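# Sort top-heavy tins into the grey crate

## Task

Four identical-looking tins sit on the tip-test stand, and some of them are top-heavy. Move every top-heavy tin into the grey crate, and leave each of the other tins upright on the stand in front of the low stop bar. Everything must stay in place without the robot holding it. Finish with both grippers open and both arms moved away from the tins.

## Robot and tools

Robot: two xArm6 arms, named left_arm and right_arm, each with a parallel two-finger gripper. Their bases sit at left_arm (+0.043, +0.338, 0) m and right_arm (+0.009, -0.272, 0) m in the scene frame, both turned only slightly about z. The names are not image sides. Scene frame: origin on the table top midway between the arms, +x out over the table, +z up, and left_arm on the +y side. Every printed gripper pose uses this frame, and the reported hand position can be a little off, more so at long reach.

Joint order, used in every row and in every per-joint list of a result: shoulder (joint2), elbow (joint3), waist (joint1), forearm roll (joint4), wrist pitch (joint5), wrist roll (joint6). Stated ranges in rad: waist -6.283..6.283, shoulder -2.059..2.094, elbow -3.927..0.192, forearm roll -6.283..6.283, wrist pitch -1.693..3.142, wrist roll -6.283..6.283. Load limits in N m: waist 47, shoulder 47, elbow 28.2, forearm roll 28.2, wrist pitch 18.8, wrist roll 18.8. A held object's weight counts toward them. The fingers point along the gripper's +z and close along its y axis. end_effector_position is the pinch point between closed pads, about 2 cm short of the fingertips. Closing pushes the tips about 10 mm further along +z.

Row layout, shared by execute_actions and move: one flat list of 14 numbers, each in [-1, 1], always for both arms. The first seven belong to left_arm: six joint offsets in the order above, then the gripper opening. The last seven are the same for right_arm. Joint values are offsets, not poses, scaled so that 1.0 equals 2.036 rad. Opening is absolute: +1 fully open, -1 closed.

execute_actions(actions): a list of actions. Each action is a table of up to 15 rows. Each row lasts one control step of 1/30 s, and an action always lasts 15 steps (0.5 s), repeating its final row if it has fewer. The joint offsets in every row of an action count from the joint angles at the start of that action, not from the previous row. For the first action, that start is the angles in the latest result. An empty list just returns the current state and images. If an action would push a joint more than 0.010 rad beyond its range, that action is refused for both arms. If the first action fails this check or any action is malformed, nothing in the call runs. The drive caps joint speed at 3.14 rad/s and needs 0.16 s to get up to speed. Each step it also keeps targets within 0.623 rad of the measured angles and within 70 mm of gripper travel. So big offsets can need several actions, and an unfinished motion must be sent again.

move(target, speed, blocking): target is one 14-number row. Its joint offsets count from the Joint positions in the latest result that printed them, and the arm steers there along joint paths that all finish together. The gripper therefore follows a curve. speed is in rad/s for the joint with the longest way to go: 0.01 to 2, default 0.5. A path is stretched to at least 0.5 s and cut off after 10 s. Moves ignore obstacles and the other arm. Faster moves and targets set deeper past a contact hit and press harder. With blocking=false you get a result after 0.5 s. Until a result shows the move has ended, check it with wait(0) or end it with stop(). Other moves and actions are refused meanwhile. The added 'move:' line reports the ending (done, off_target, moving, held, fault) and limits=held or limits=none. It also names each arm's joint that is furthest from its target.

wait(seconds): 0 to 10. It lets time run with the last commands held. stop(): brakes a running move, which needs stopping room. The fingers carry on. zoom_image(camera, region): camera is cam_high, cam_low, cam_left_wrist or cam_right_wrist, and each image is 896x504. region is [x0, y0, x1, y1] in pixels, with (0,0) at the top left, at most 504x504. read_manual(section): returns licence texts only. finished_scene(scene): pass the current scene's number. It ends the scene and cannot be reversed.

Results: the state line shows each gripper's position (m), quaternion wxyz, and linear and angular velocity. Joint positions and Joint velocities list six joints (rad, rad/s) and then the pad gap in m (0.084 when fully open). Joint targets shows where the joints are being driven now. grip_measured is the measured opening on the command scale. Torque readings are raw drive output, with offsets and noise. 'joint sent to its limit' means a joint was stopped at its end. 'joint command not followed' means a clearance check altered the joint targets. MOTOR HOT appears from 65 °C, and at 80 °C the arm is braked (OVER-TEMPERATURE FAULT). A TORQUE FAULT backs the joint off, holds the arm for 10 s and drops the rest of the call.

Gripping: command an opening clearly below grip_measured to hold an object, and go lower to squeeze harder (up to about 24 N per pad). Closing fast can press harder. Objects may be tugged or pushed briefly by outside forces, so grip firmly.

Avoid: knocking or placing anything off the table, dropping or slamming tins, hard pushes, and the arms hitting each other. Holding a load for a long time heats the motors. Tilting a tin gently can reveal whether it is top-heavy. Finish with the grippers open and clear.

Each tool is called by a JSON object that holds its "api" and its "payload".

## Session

{"api": "execute_actions", "payload": {"actions": []}}

Scene clock: 0.00 s.
left_arm: end_effector_position=(+0.1861, +0.5860, +0.3063) grip_measured=+1.00 end_effector_quat_wxyz=(+0.103, +0.584, +0.747, +0.300) end_effector_velocity=(-0.000, -0.000, +0.000) end_effector_angular_velocity=(+0.000, -0.000, +0.000) | right_arm: end_effector_position=(-0.0376, -0.3305, +0.3607) grip_measured=+1.00 end_effector_quat_wxyz=(+0.203, +0.107, +0.839, +0.493) end_effector_velocity=(+0.000, +0.000, +0.000) end_effector_angular_velocity=(-0.002, +0.002, -0.000)
Joint names: [shoulder, elbow, waist, forearm roll, wrist pitch, wrist roll]
Joint positions: left_arm=[-1.221 -0.313  1.26  -0.504  1.105 -0.309  0.084] | right_arm=[-0.478 -0.852 -2.186 -0.044  2.454  1.26   0.084]
Joint velocities: left_arm=[-0.001  0.     0.    -0.    -0.     0.     0.   ] | right_arm=[-0.002 -0.    -0.    -0.    -0.     0.001 -0.   ]
Joint torques (N m, as the arm reports them, + toward a larger angle): no reading
Joint targets: left_arm=[-1.221 -0.313 1.260 -0.504 1.105 -0.309] | right_arm=[-0.478 -0.852 -2.186 -0.044 2.454 1.260]
camera_calibration (this result's frames):
cam_left_wrist: T_world_to_cam=[[0.79716, 0.156104, 0.583239, -0.393443], [0.311571, -0.933797, -0.175918, 0.608493], [0.517166, 0.321955, -0.793023, 0.0920111], [0, 0, 0, 1]] pos_world=[0.0764635, 0.600003, 0.409483]
cam_right_wrist: T_world_to_cam=[[-0.00340053, 0.48594, 0.873986, -0.122566], [0.896586, -0.385574, 0.217869, -0.105474], [0.442857, 0.784344, -0.434376, 0.564396], [0, 0, 0, 1]] pos_world=[-0.155797, -0.423788, 0.37526]

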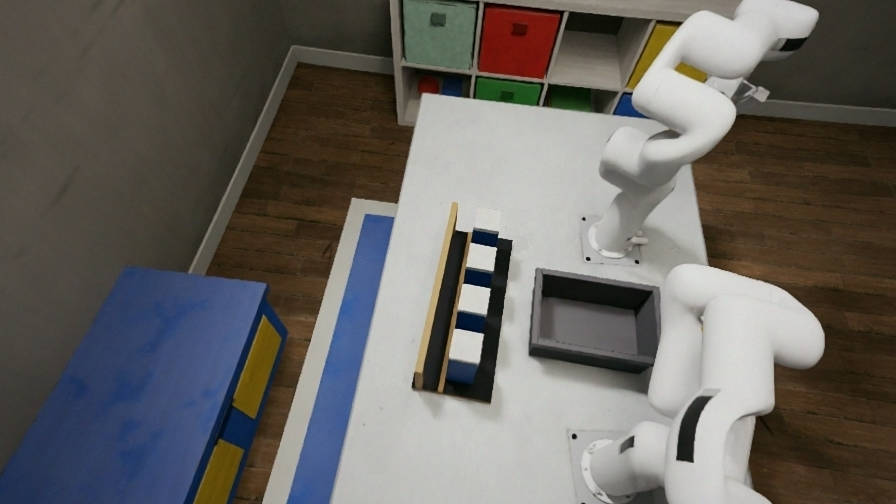

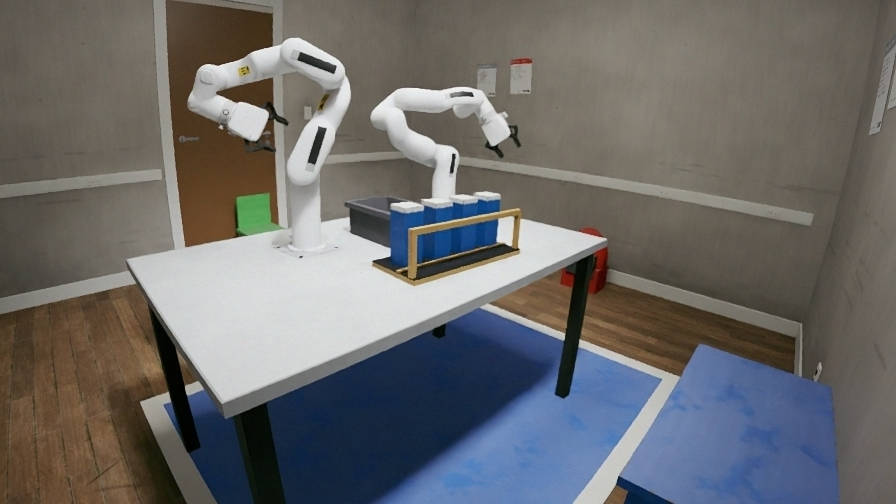

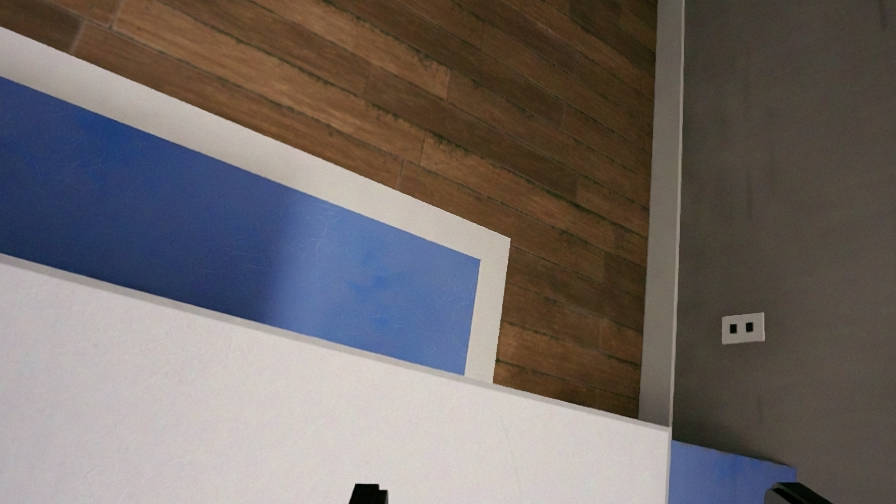

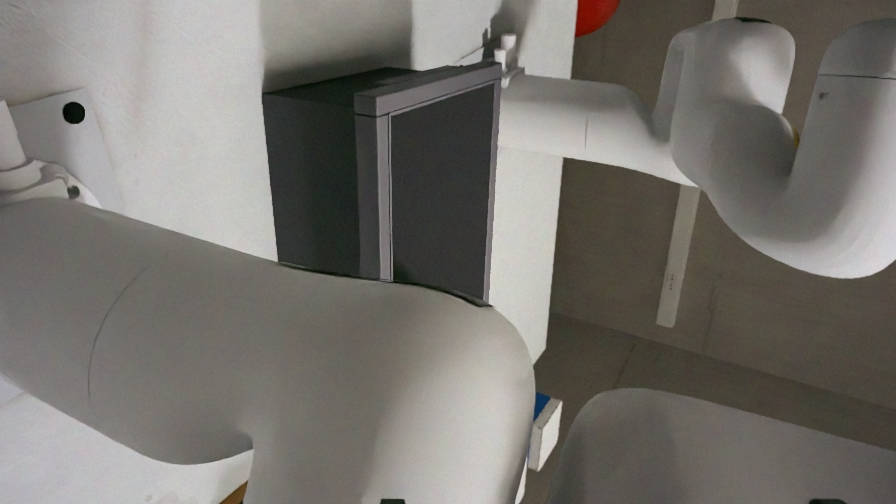

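{"api": "move", "payload": {"target": [0.2984,-0.2087,-0.9592,0.2475,0.1211,-0.1056,-1, -0.0046,0.0123,1.0,0.0216,-0.5597,-0.4224,-1], "speed": 1.3}}

{"api": "move", "payload": {"target": [0,0,0,0,0,0,-1, 0,0,0.209,0,0,0,-1], "speed": 1.0}}

Scene clock: 3.77 s.
left_arm: end_effector_position=(+0.3005, +0.1707, +0.2802) grip_measured=-1.00 end_effector_quat_wxyz=(-0.000, +1.000, -0.027, +0.000) end_effector_velocity=(-0.001, -0.001, -0.000) end_effector_angular_velocity=(+0.000, +0.000, -0.003) | right_arm: end_effector_position=(+0.3485, -0.3003, +0.2797) grip_measured=-1.00 end_effector_quat_wxyz=(-0.000, +0.971, -0.239, -0.001) end_effector_velocity=(+0.000, +0.001, -0.000) end_effector_angular_velocity=(+0.000, +0.000, +0.004)
Joint names: [shoulder, elbow, waist, forearm roll, wrist pitch, wrist roll]
Joint positions: left_arm=[-0.614 -0.738 -0.692  0.     1.352 -0.524  0.   ] | right_arm=[-0.487 -0.826 -0.151  0.     1.315  0.401  0.   ]
Joint velocities: left_arm=[ 0.     0.001 -0.003  0.    -0.     0.     0.   ] | right_arm=[ 0.001  0.     0.003  0.    -0.001 -0.001  0.   ]
Joint torques (N m, as the arm reports them, + toward a larger angle): left_arm=[ -7.43 -12.19  -1.68  -0.58  -2.18  -0.88] | right_arm=[-15.99 -14.06  -2.12  -0.52  -1.35   0.41]
Joint targets: left_arm=[-0.614 -0.738 -0.692 0.000 1.352 -0.524] | right_arm=[-0.487 -0.827 -0.151 0.000 1.315 0.400]
move: done; limits=none; left_arm: farthest joint: the waist, 0.001 radians from its target (1.953 radians at the start); right_arm: farthest joint: the waist, 0.001 radians from its target (2.036 radians at the start)
camera_calibration (this result's frames):
cam_left_wrist: T_world_to_cam=[[-0.0292185, -0.999501, 0.0119605, 0.201123], [-0.999535, 0.0293197, 0.00837869, 0.358436], [-0.00872519, -0.0117101, -0.999893, 0.418792], [0, 0, 0, 1]] pos_world=[0.3678, 0.195418, 0.413339]
cam_right_wrist: T_world_to_cam=[[-0.480705, -0.876877, -0.00314884, -0.0626979], [-0.876877, 0.480712, -0.00171939, 0.517347], [0.00302138, 0.00193462, -0.999994, 0.411145], [0, 0, 0, 1]] pos_world=[0.422268, -0.304468, 0.411835]

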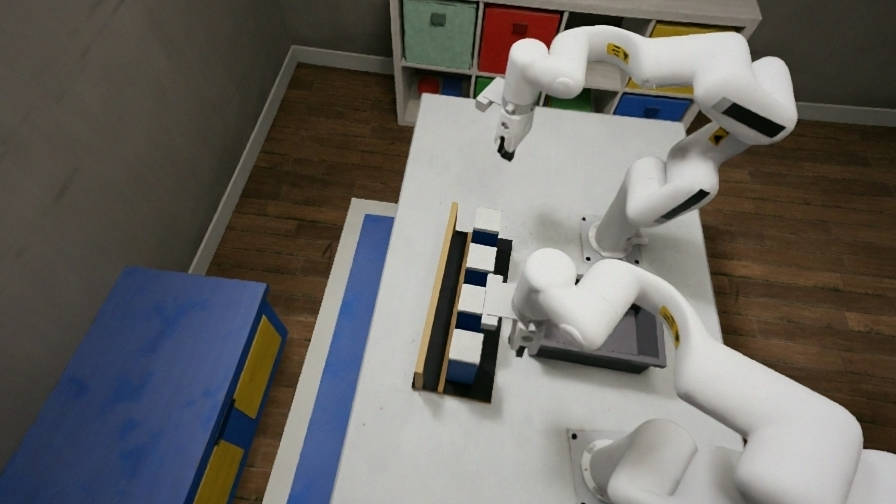

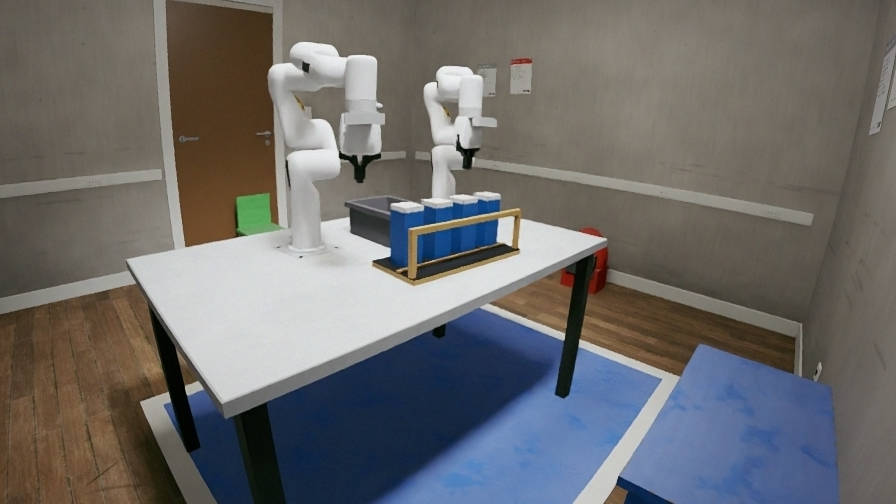

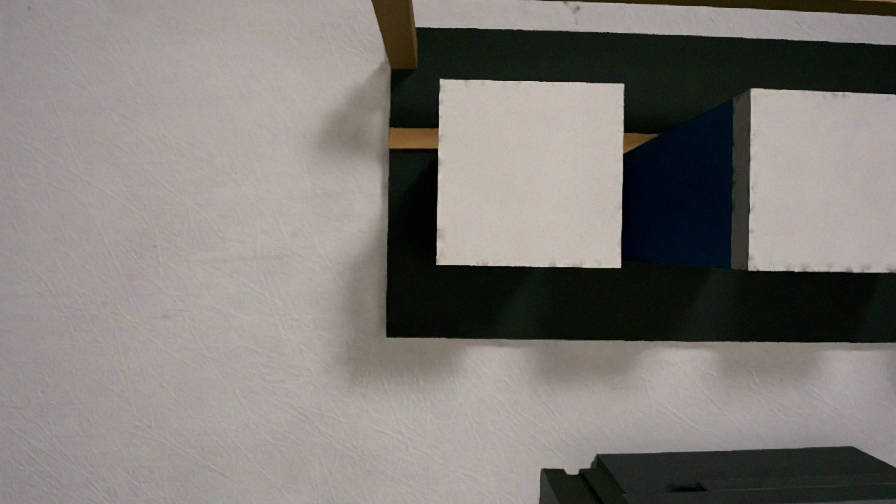

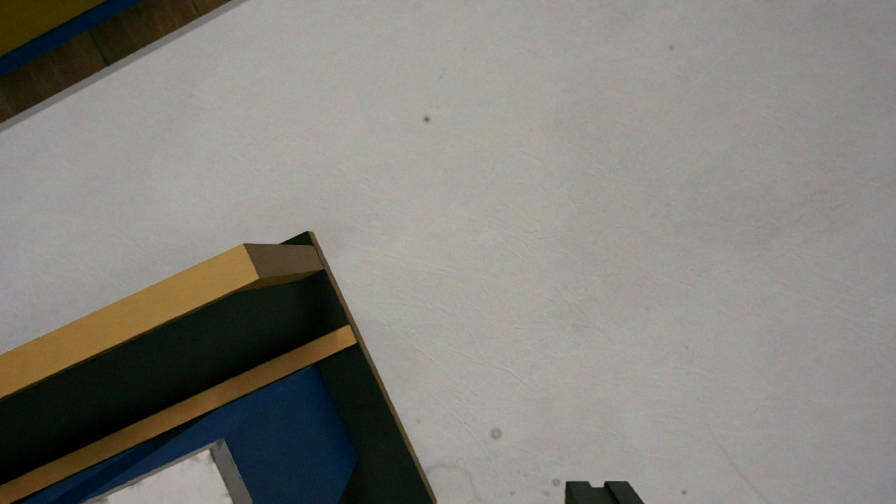

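Scene clock: 4.97 s.
left_arm: end_effector_position=(+0.3005, +0.1707, +0.2802) grip_measured=-1.00 end_effector_quat_wxyz=(-0.000, +1.000, -0.027, +0.000) end_effector_velocity=(+0.000, +0.000, -0.000) end_effector_angular_velocity=(+0.000, -0.000, -0.000) | right_arm: end_effector_position=(+0.3299, -0.1578, +0.2797) grip_measured=-1.00 end_effector_quat_wxyz=(+0.000, +1.000, -0.029, -0.001) end_effector_velocity=(-0.000, +0.002, +0.000) end_effector_angular_velocity=(+0.000, +0.001, +0.006)
Joint names: [shoulder, elbow, waist, forearm roll, wrist pitch, wrist roll]
Joint positions: left_arm=[-0.614 -0.738 -0.692  0.     1.352 -0.524  0.   ] | right_arm=[-0.487 -0.826  0.274  0.     1.315  0.401  0.   ]
Joint velocities: left_arm=[ 0. -0.  0.  0. -0.  0.  0.] | right_arm=[ 0.001 -0.002  0.006  0.     0.001 -0.     0.   ]
Joint torques (N m, as the arm reports them, + toward a larger angle): left_arm=[ -7.22 -12.26  -1.63  -0.38  -2.17  -0.78] | right_arm=[-15.97 -14.13  -1.98  -0.58  -1.32   0.41]
Joint targets: left_arm=[-0.614 -0.738 -0.692 0.000 1.352 -0.524] | right_arm=[-0.487 -0.826 0.274 0.000 1.315 0.401]
move: done; limits=none; left_arm: farthest joint: the waist, 0.000 radians from its target (0.000 radians at the start); right_arm: farthest joint: the waist, 0.001 radians from its target (0.426 radians at the start)
camera_calibration (this result's frames):
cam_left_wrist: T_world_to_cam=[[-0.0292181, -0.999501, 0.0119605, 0.201123], [-0.999535, 0.0293194, 0.00837864, 0.358436], [-0.00872514, -0.0117101, -0.999893, 0.418792], [0, 0, 0, 1]] pos_world=[0.3678, 0.195418, 0.413339]
cam_right_wrist: T_world_to_cam=[[-0.0764507, -0.997068, -0.00312268, -0.0990536], [-0.997071, 0.0764563, -0.00172602, 0.40831], [0.00195971, 0.00298158, -0.999994, 0.411441], [0, 0, 0, 1]] pos_world=[0.398735, -0.131208, 0.411834]

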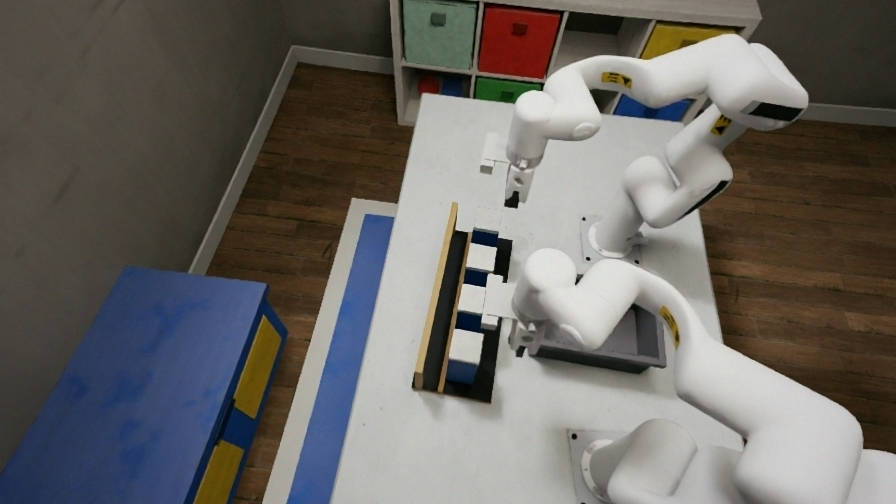

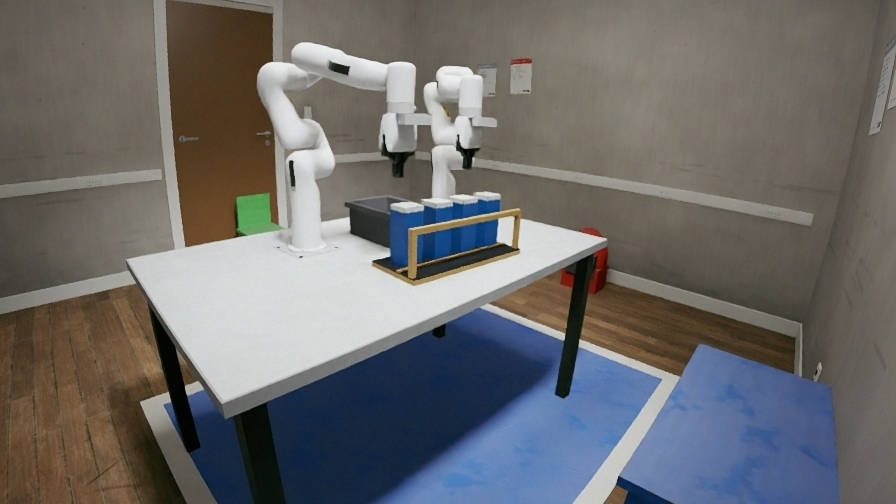

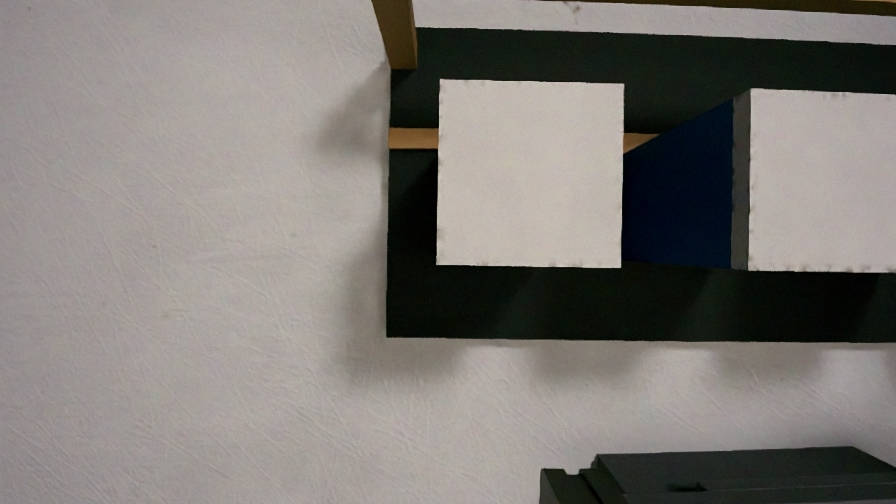

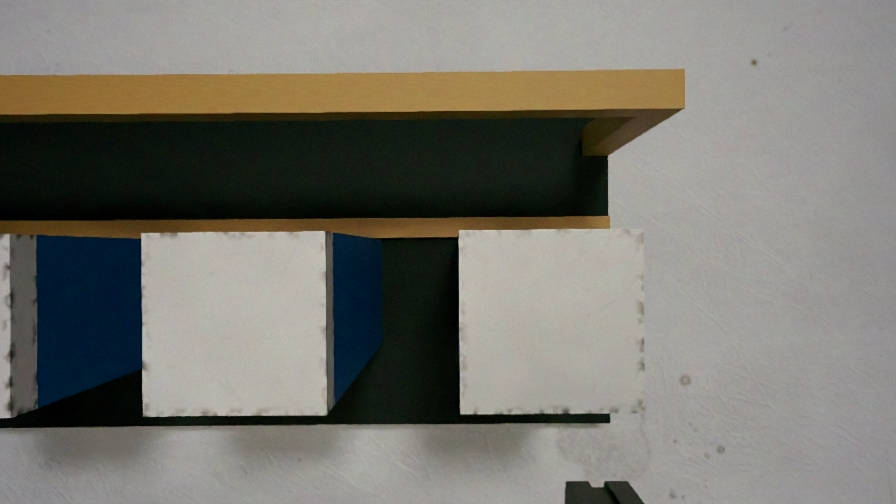

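{"api": "move", "payload": {"target": [0.0778,0.1021,0.0171,0,-0.1799,0.0201,-1, -0.0089,0.1634,0.0122,0,-0.1555,0.0128,-1], "speed": 0.6}}

{"api": "move", "payload": {"target": [0.1158,-0.1003,0.0413,0,-0.0155,0.0413,-1, 0.1221,-0.1012,-0.0373,0,-0.0209,-0.0373,-1], "speed": 0.14}}

{"api": "move", "payload": {"target": [-0.1158,0.1003,-0.0413,0,0.0155,-0.0413,-1, -0.1221,0.1012,0.0373,0,0.0209,0.0373,-1], "speed": 0.14}}

Scene clock: 8.13 s.
left_arm: end_effector_position=(+0.3236, +0.1692, +0.1702) grip_measured=-1.00 end_effector_quat_wxyz=(+0.000, +1.000, -0.030, +0.000) end_effector_velocity=(-0.000, +0.000, -0.001) end_effector_angular_velocity=(+0.000, +0.001, +0.001) | right_arm: end_effector_position=(+0.3033, -0.1590, +0.1705) grip_measured=-1.00 end_effector_quat_wxyz=(-0.000, +1.000, -0.030, +0.001) end_effector_velocity=(-0.001, -0.001, -0.002) end_effector_angular_velocity=(-0.002, +0.005, -0.001)
Joint names: [shoulder, elbow, waist, forearm roll, wrist pitch, wrist roll]
Joint positions: left_arm=[-0.456 -0.531 -0.657  0.     0.986 -0.483  0.   ] | right_arm=[-0.505 -0.494  0.299  0.     0.998  0.427  0.   ]
Joint velocities: left_arm=[ 0.001  0.001  0.001 -0.001 -0.002 -0.     0.   ] | right_arm=[ 0.002  0.004 -0.001  0.    -0.    -0.     0.   ]
Joint torques (N m, as the arm reports them, + toward a larger angle): left_arm=[ -9.59 -11.85  -1.56  -0.5   -2.12  -0.91] | right_arm=[-14.6  -13.57  -1.98  -0.6   -1.33   0.41]
Joint targets: left_arm=[-0.455 -0.530 -0.657 0.000 0.986 -0.483] | right_arm=[-0.505 -0.494 0.299 0.000 0.998 0.427]
move: done; limits=none; left_arm: farthest joint: the elbow, 0.001 radians from its target (0.208 radians at the start); right_arm: farthest joint: the elbow, 0.001 radians from its target (0.333 radians at the start)
camera_calibration (this result's frames):
cam_left_wrist: T_world_to_cam=[[-0.035427, -0.999298, 0.0122145, 0.203576], [-0.999337, 0.035526, 0.00798832, 0.381414], [-0.00841664, -0.0119234, -0.999893, 0.308965], [0, 0, 0, 1]] pos_world=[0.390974, 0.193566, 0.303398]
cam_right_wrist: T_world_to_cam=[[-0.0777922, -0.996961, -0.00408315, -0.102022], [-0.996961, 0.0778083, -0.00392917, 0.382287], [0.00423494, 0.00376508, -0.999984, 0.301704], [0, 0, 0, 1]] pos_world=[0.371911, -0.132593, 0.302784]

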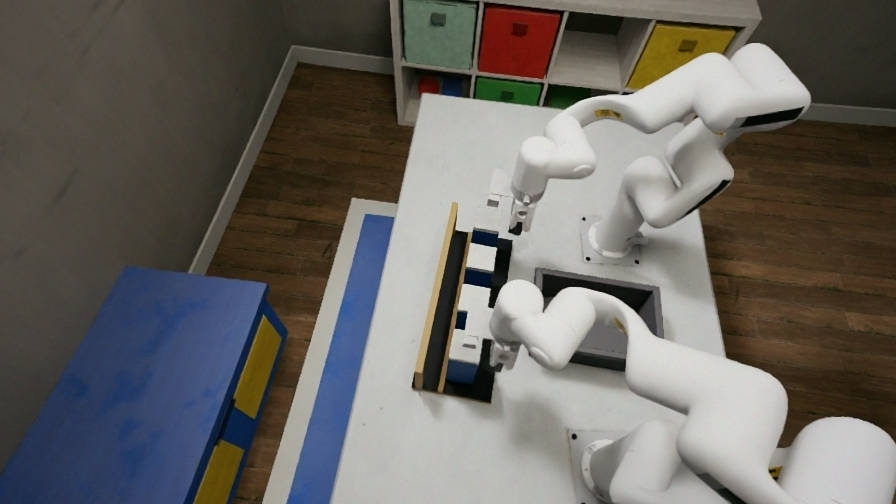

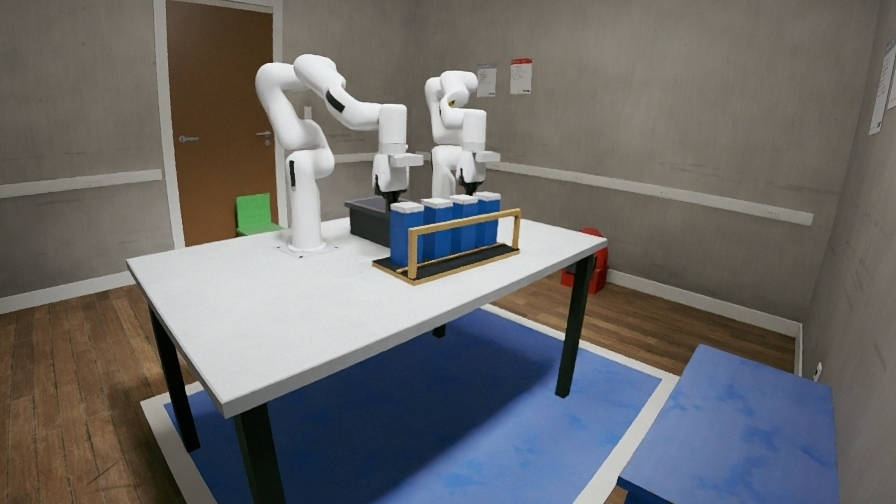

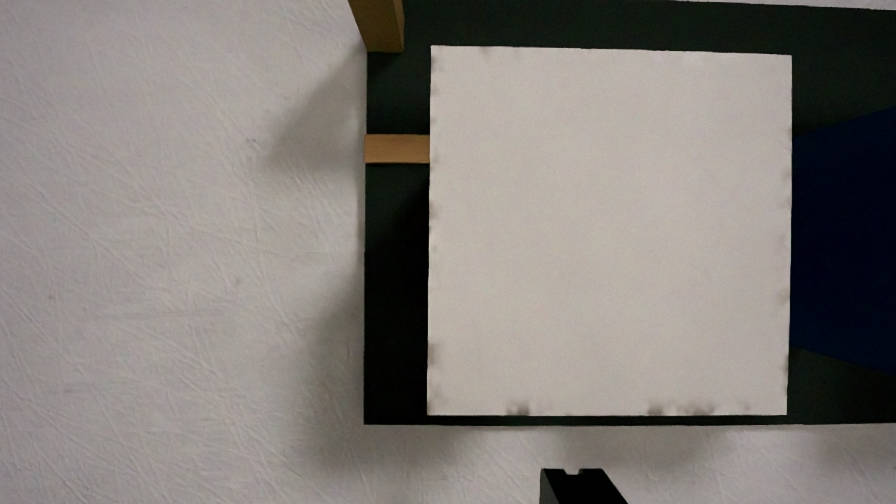

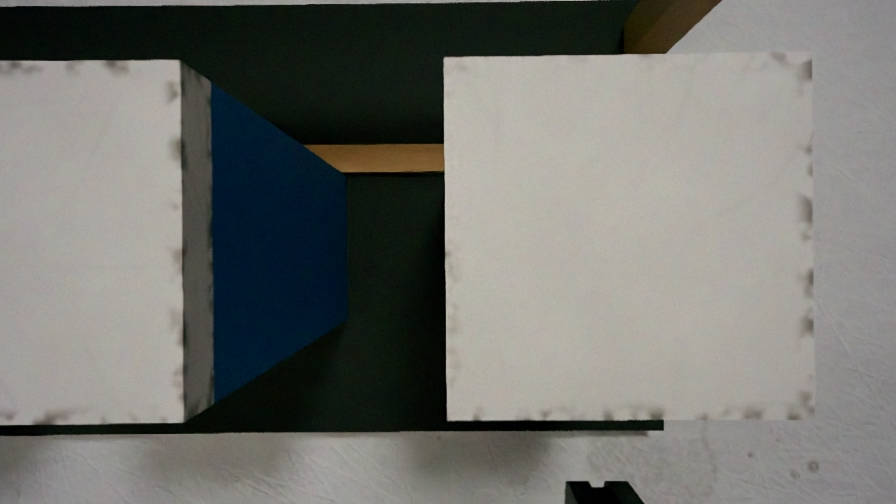

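Scene clock: 10.37 s.
left_arm: end_effector_position=(+0.3931, +0.1654, +0.1701) grip_measured=-1.00 end_effector_quat_wxyz=(-0.000, +1.000, -0.030, -0.000) end_effector_velocity=(+0.001, -0.000, +0.000) end_effector_angular_velocity=(-0.000, +0.000, +0.000) | right_arm: end_effector_position=(+0.3732, -0.1630, +0.1705) grip_measured=-1.00 end_effector_quat_wxyz=(-0.000, +1.000, -0.030, +0.001) end_effector_velocity=(+0.001, -0.000, -0.000) end_effector_angular_velocity=(+0.001, -0.001, -0.001)
Joint names: [shoulder, elbow, waist, forearm roll, wrist pitch, wrist roll]
Joint positions: left_arm=[-0.22  -0.734 -0.573  0.     0.955 -0.399  0.   ] | right_arm=[-0.257 -0.7    0.223  0.     0.956  0.351  0.   ]
Joint velocities: left_arm=[ 0.002 -0.003  0.001 -0.001  0.     0.001  0.   ] | right_arm=[ 0.003 -0.002 -0.001  0.    -0.003 -0.001  0.   ]
Joint torques (N m, as the arm reports them, + toward a larger angle): left_arm=[-13.51 -12.16  -1.22  -0.23  -3.14  -0.91] | right_arm=[-21.01 -13.39  -2.12  -0.59  -1.33   0.46]
Joint targets: left_arm=[-0.220 -0.735 -0.573 0.000 0.954 -0.399] | right_arm=[-0.257 -0.700 0.223 0.000 0.956 0.351]
move: done; limits=none; left_arm: farthest joint: the elbow, 0.001 radians from its target (0.204 radians at the start); right_arm: farthest joint: the shoulder, 0.001 radians from its target (0.249 radians at the start)
camera_calibration (this result's frames):
cam_left_wrist: T_world_to_cam=[[-0.0355709, -0.999296, 0.0119173, 0.202337], [-0.999325, 0.035677, 0.00880711, 0.450834], [-0.00922608, -0.011596, -0.99989, 0.309612], [0, 0, 0, 1]] pos_world=[0.460583, 0.1897, 0.303196]
cam_right_wrist: T_world_to_cam=[[-0.0777661, -0.996964, -0.00401057, -0.10056], [-0.996962, 0.0777822, -0.00404849, 0.452332], [0.00434814, 0.00368355, -0.999984, 0.30139], [0, 0, 0, 1]] pos_world=[0.441827, -0.136549, 0.302813]

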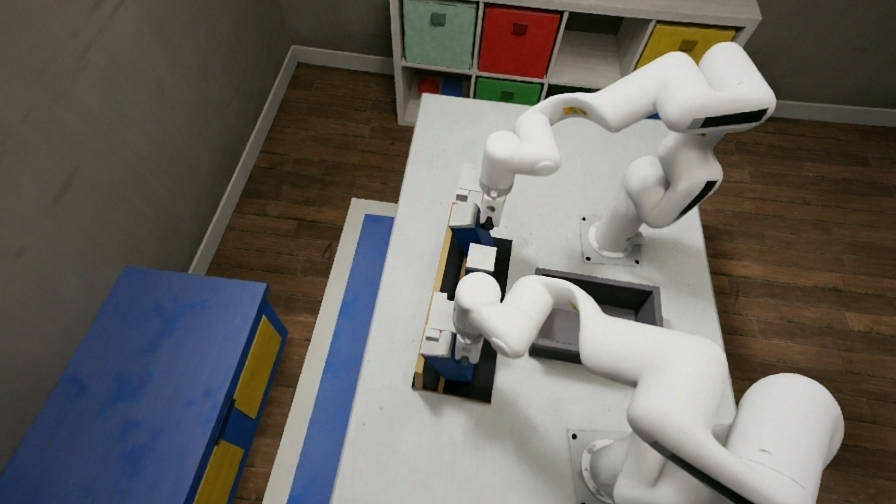

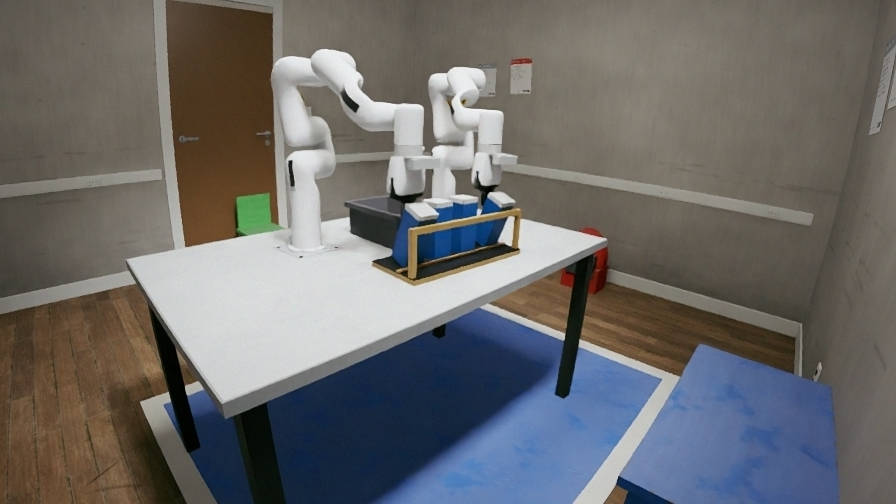

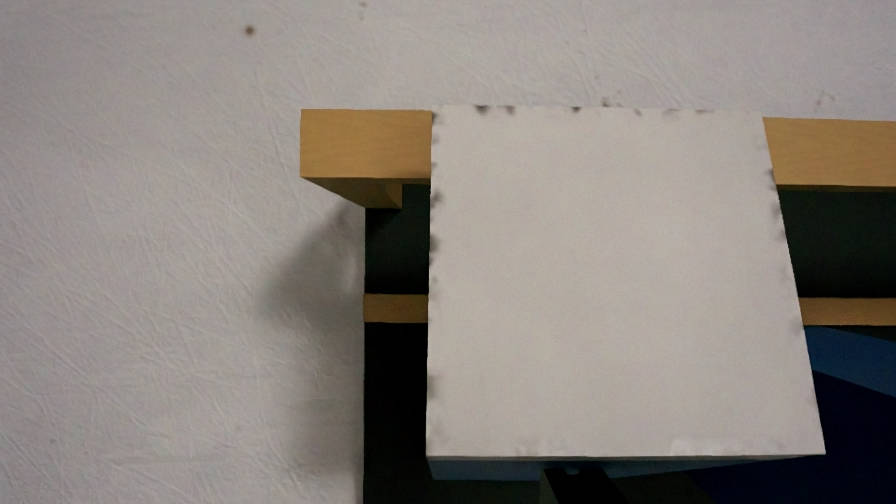

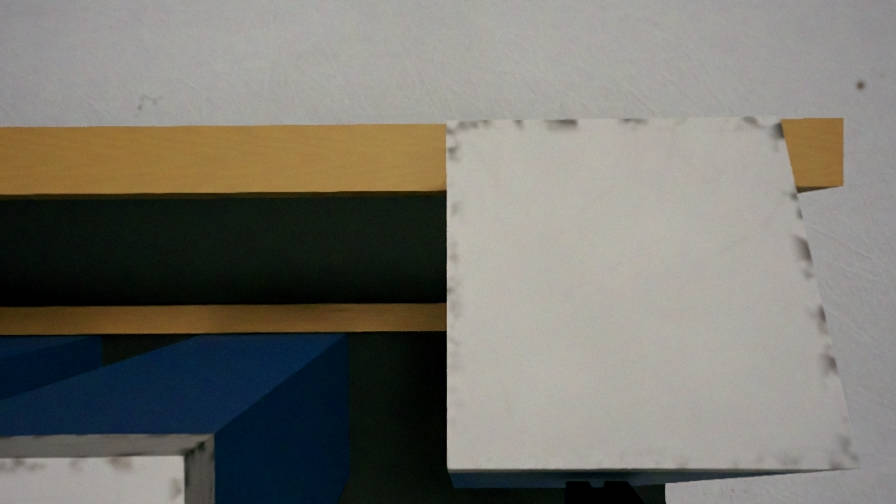

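Scene clock: 12.60 s.
left_arm: end_effector_position=(+0.3233, +0.1693, +0.1701) grip_measured=-1.00 end_effector_quat_wxyz=(-0.000, +1.000, -0.030, -0.000) end_effector_velocity=(-0.000, -0.001, +0.001) end_effector_angular_velocity=(-0.001, -0.002, -0.000) | right_arm: end_effector_position=(+0.3033, -0.1590, +0.1705) grip_measured=-1.00 end_effector_quat_wxyz=(-0.000, +1.000, -0.030, +0.001) end_effector_velocity=(-0.001, -0.000, -0.000) end_effector_angular_velocity=(-0.001, +0.001, +0.000)
Joint names: [shoulder, elbow, waist, forearm roll, wrist pitch, wrist roll]
Joint positions: left_arm=[-0.456 -0.53  -0.657  0.     0.986 -0.483  0.   ] | right_arm=[-0.505 -0.494  0.299  0.     0.998  0.427  0.   ]
Joint velocities: left_arm=[-0.002 -0.    -0.001 -0.     0.001 -0.001  0.   ] | right_arm=[-0.003  0.003  0.001 -0.001  0.001  0.002  0.   ]
Joint torques (N m, as the arm reports them, + toward a larger angle): left_arm=[ -9.53 -11.75  -1.8   -0.6   -2.12  -0.85] | right_arm=[-14.35 -13.56  -2.08  -0.66  -1.38   0.37]
Joint targets: left_arm=[-0.456 -0.530 -0.657 0.000 0.986 -0.483] | right_arm=[-0.506 -0.494 0.299 0.000 0.998 0.427]
move: done; limits=none; left_arm: farthest joint: the elbow, 0.001 radians from its target (0.204 radians at the start); right_arm: farthest joint: the waist, 0.000 radians from its target (0.076 radians at the start)
camera_calibration (this result's frames):
cam_left_wrist: T_world_to_cam=[[-0.0355335, -0.999298, 0.0118955, 0.203725], [-0.999326, 0.0356392, 0.0087931, 0.380977], [-0.00921087, -0.011575, -0.999891, 0.308986], [0, 0, 0, 1]] pos_world=[0.390805, 0.193581, 0.303179]
cam_right_wrist: T_world_to_cam=[[-0.0777879, -0.996962, -0.0041006, -0.102015], [-0.996961, 0.0778041, -0.00396871, 0.382303], [0.0042757, 0.00377942, -0.999984, 0.301707], [0, 0, 0, 1]] pos_world=[0.371916, -0.13259, 0.302801]

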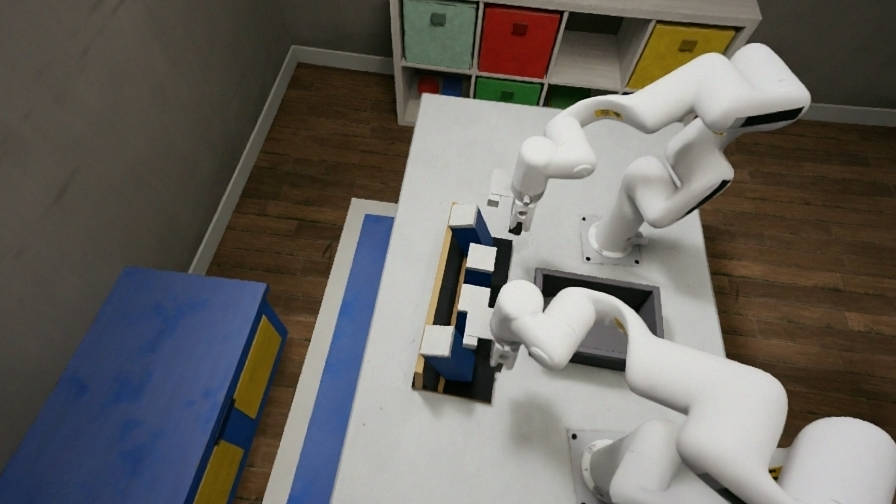

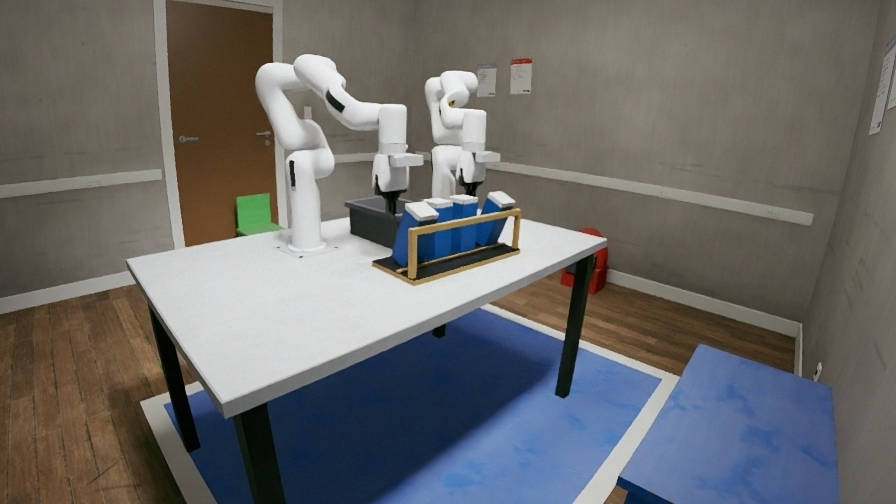

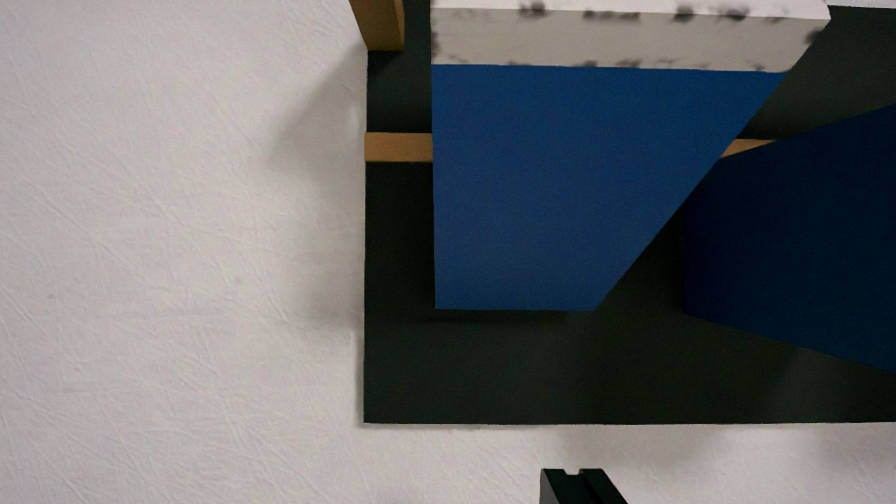

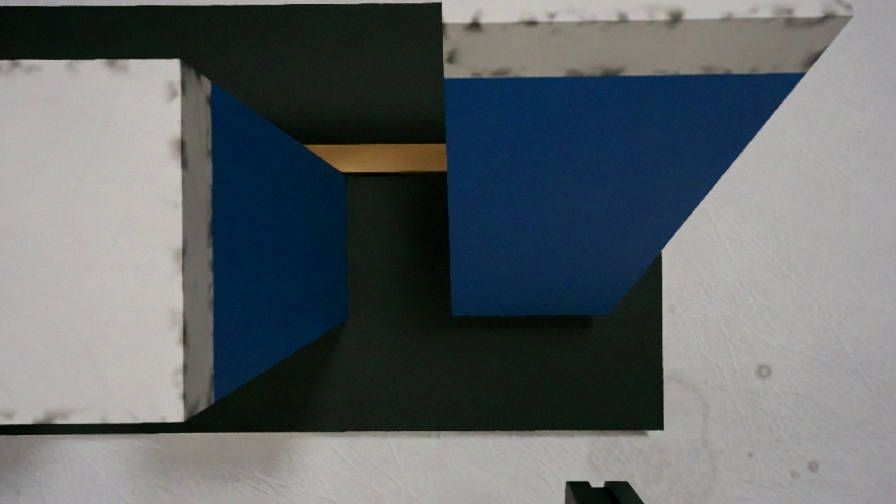

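{"api": "execute_actions", "payload": {"actions": []}}

Scene clock: 14.70 s.
left_arm: end_effector_position=(+0.3232, +0.1693, +0.1701) grip_measured=-1.00 end_effector_quat_wxyz=(-0.000, +1.000, -0.030, -0.000) end_effector_velocity=(+0.000, -0.000, +0.000) end_effector_angular_velocity=(-0.001, -0.001, +0.000) | right_arm: end_effector_position=(+0.3032, -0.1590, +0.1705) grip_measured=-1.00 end_effector_quat_wxyz=(-0.000, +1.000, -0.030, +0.001) end_effector_velocity=(-0.000, -0.000, -0.000) end_effector_angular_velocity=(-0.000, +0.000, +0.000)
Joint names: [shoulder, elbow, waist, forearm roll, wrist pitch, wrist roll]
Joint positions: left_arm=[-0.456 -0.53  -0.657  0.     0.986 -0.483  0.   ] | right_arm=[-0.506 -0.494  0.299  0.     0.998  0.427  0.   ]
Joint velocities: left_arm=[-0.    -0.001 -0.    -0.    -0.    -0.     0.   ] | right_arm=[ 0.  0.  0. -0.  0.  0.  0.]
Joint torques (N m, as the arm reports them, + toward a larger angle): left_arm=[ -9.2  -11.84  -1.88  -0.59  -2.17  -0.79] | right_arm=[-14.6  -13.67  -2.25  -0.55  -1.35   0.4 ]
Joint targets: left_arm=[-0.456 -0.530 -0.657 0.000 0.986 -0.483] | right_arm=[-0.506 -0.494 0.299 0.000 0.998 0.427]
camera_calibration (this result's frames):
cam_left_wrist: T_world_to_cam=[[-0.0355685, -0.999296, 0.0118985, 0.203744], [-0.999325, 0.0356742, 0.00878997, 0.380878], [-0.00920825, -0.0115778, -0.999891, 0.308977], [0, 0, 0, 1]] pos_world=[0.390713, 0.193591, 0.303171]
cam_right_wrist: T_world_to_cam=[[-0.0777519, -0.996964, -0.00410859, -0.102029], [-0.996964, 0.0777682, -0.00397958, 0.382211], [0.00428701, 0.00378669, -0.999984, 0.301699], [0, 0, 0, 1]] pos_world=[0.371824, -0.132585, 0.302796]

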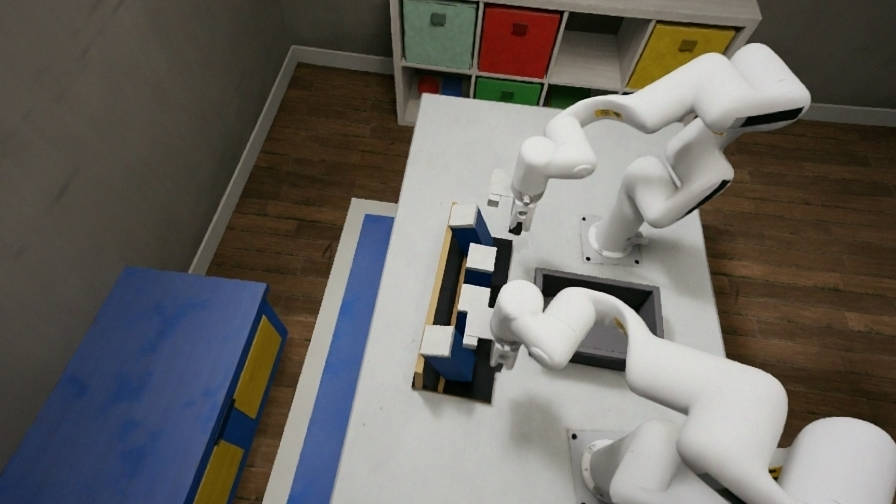

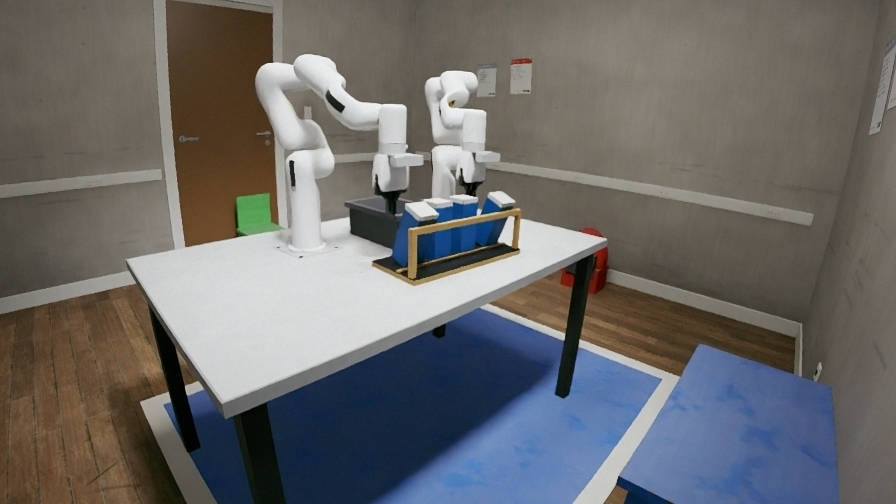

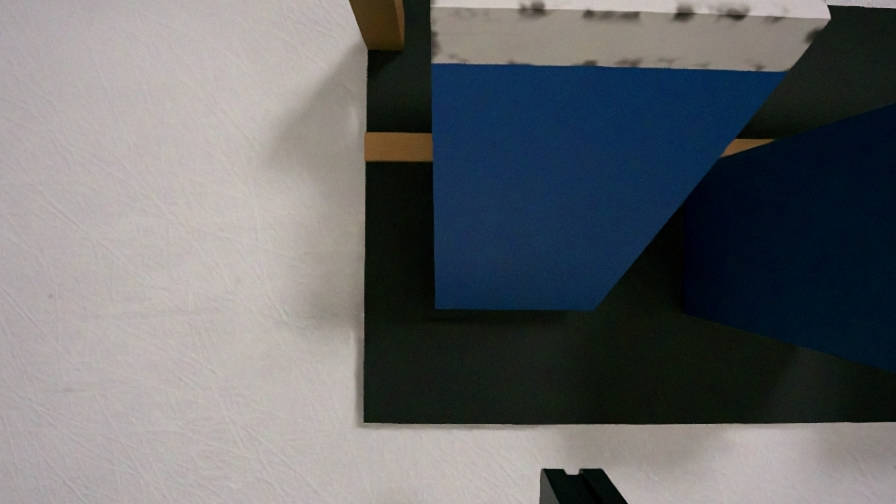

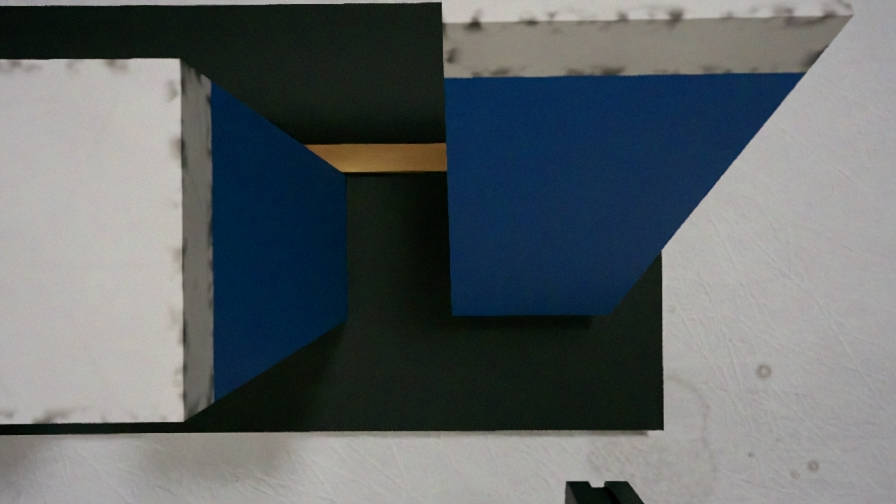

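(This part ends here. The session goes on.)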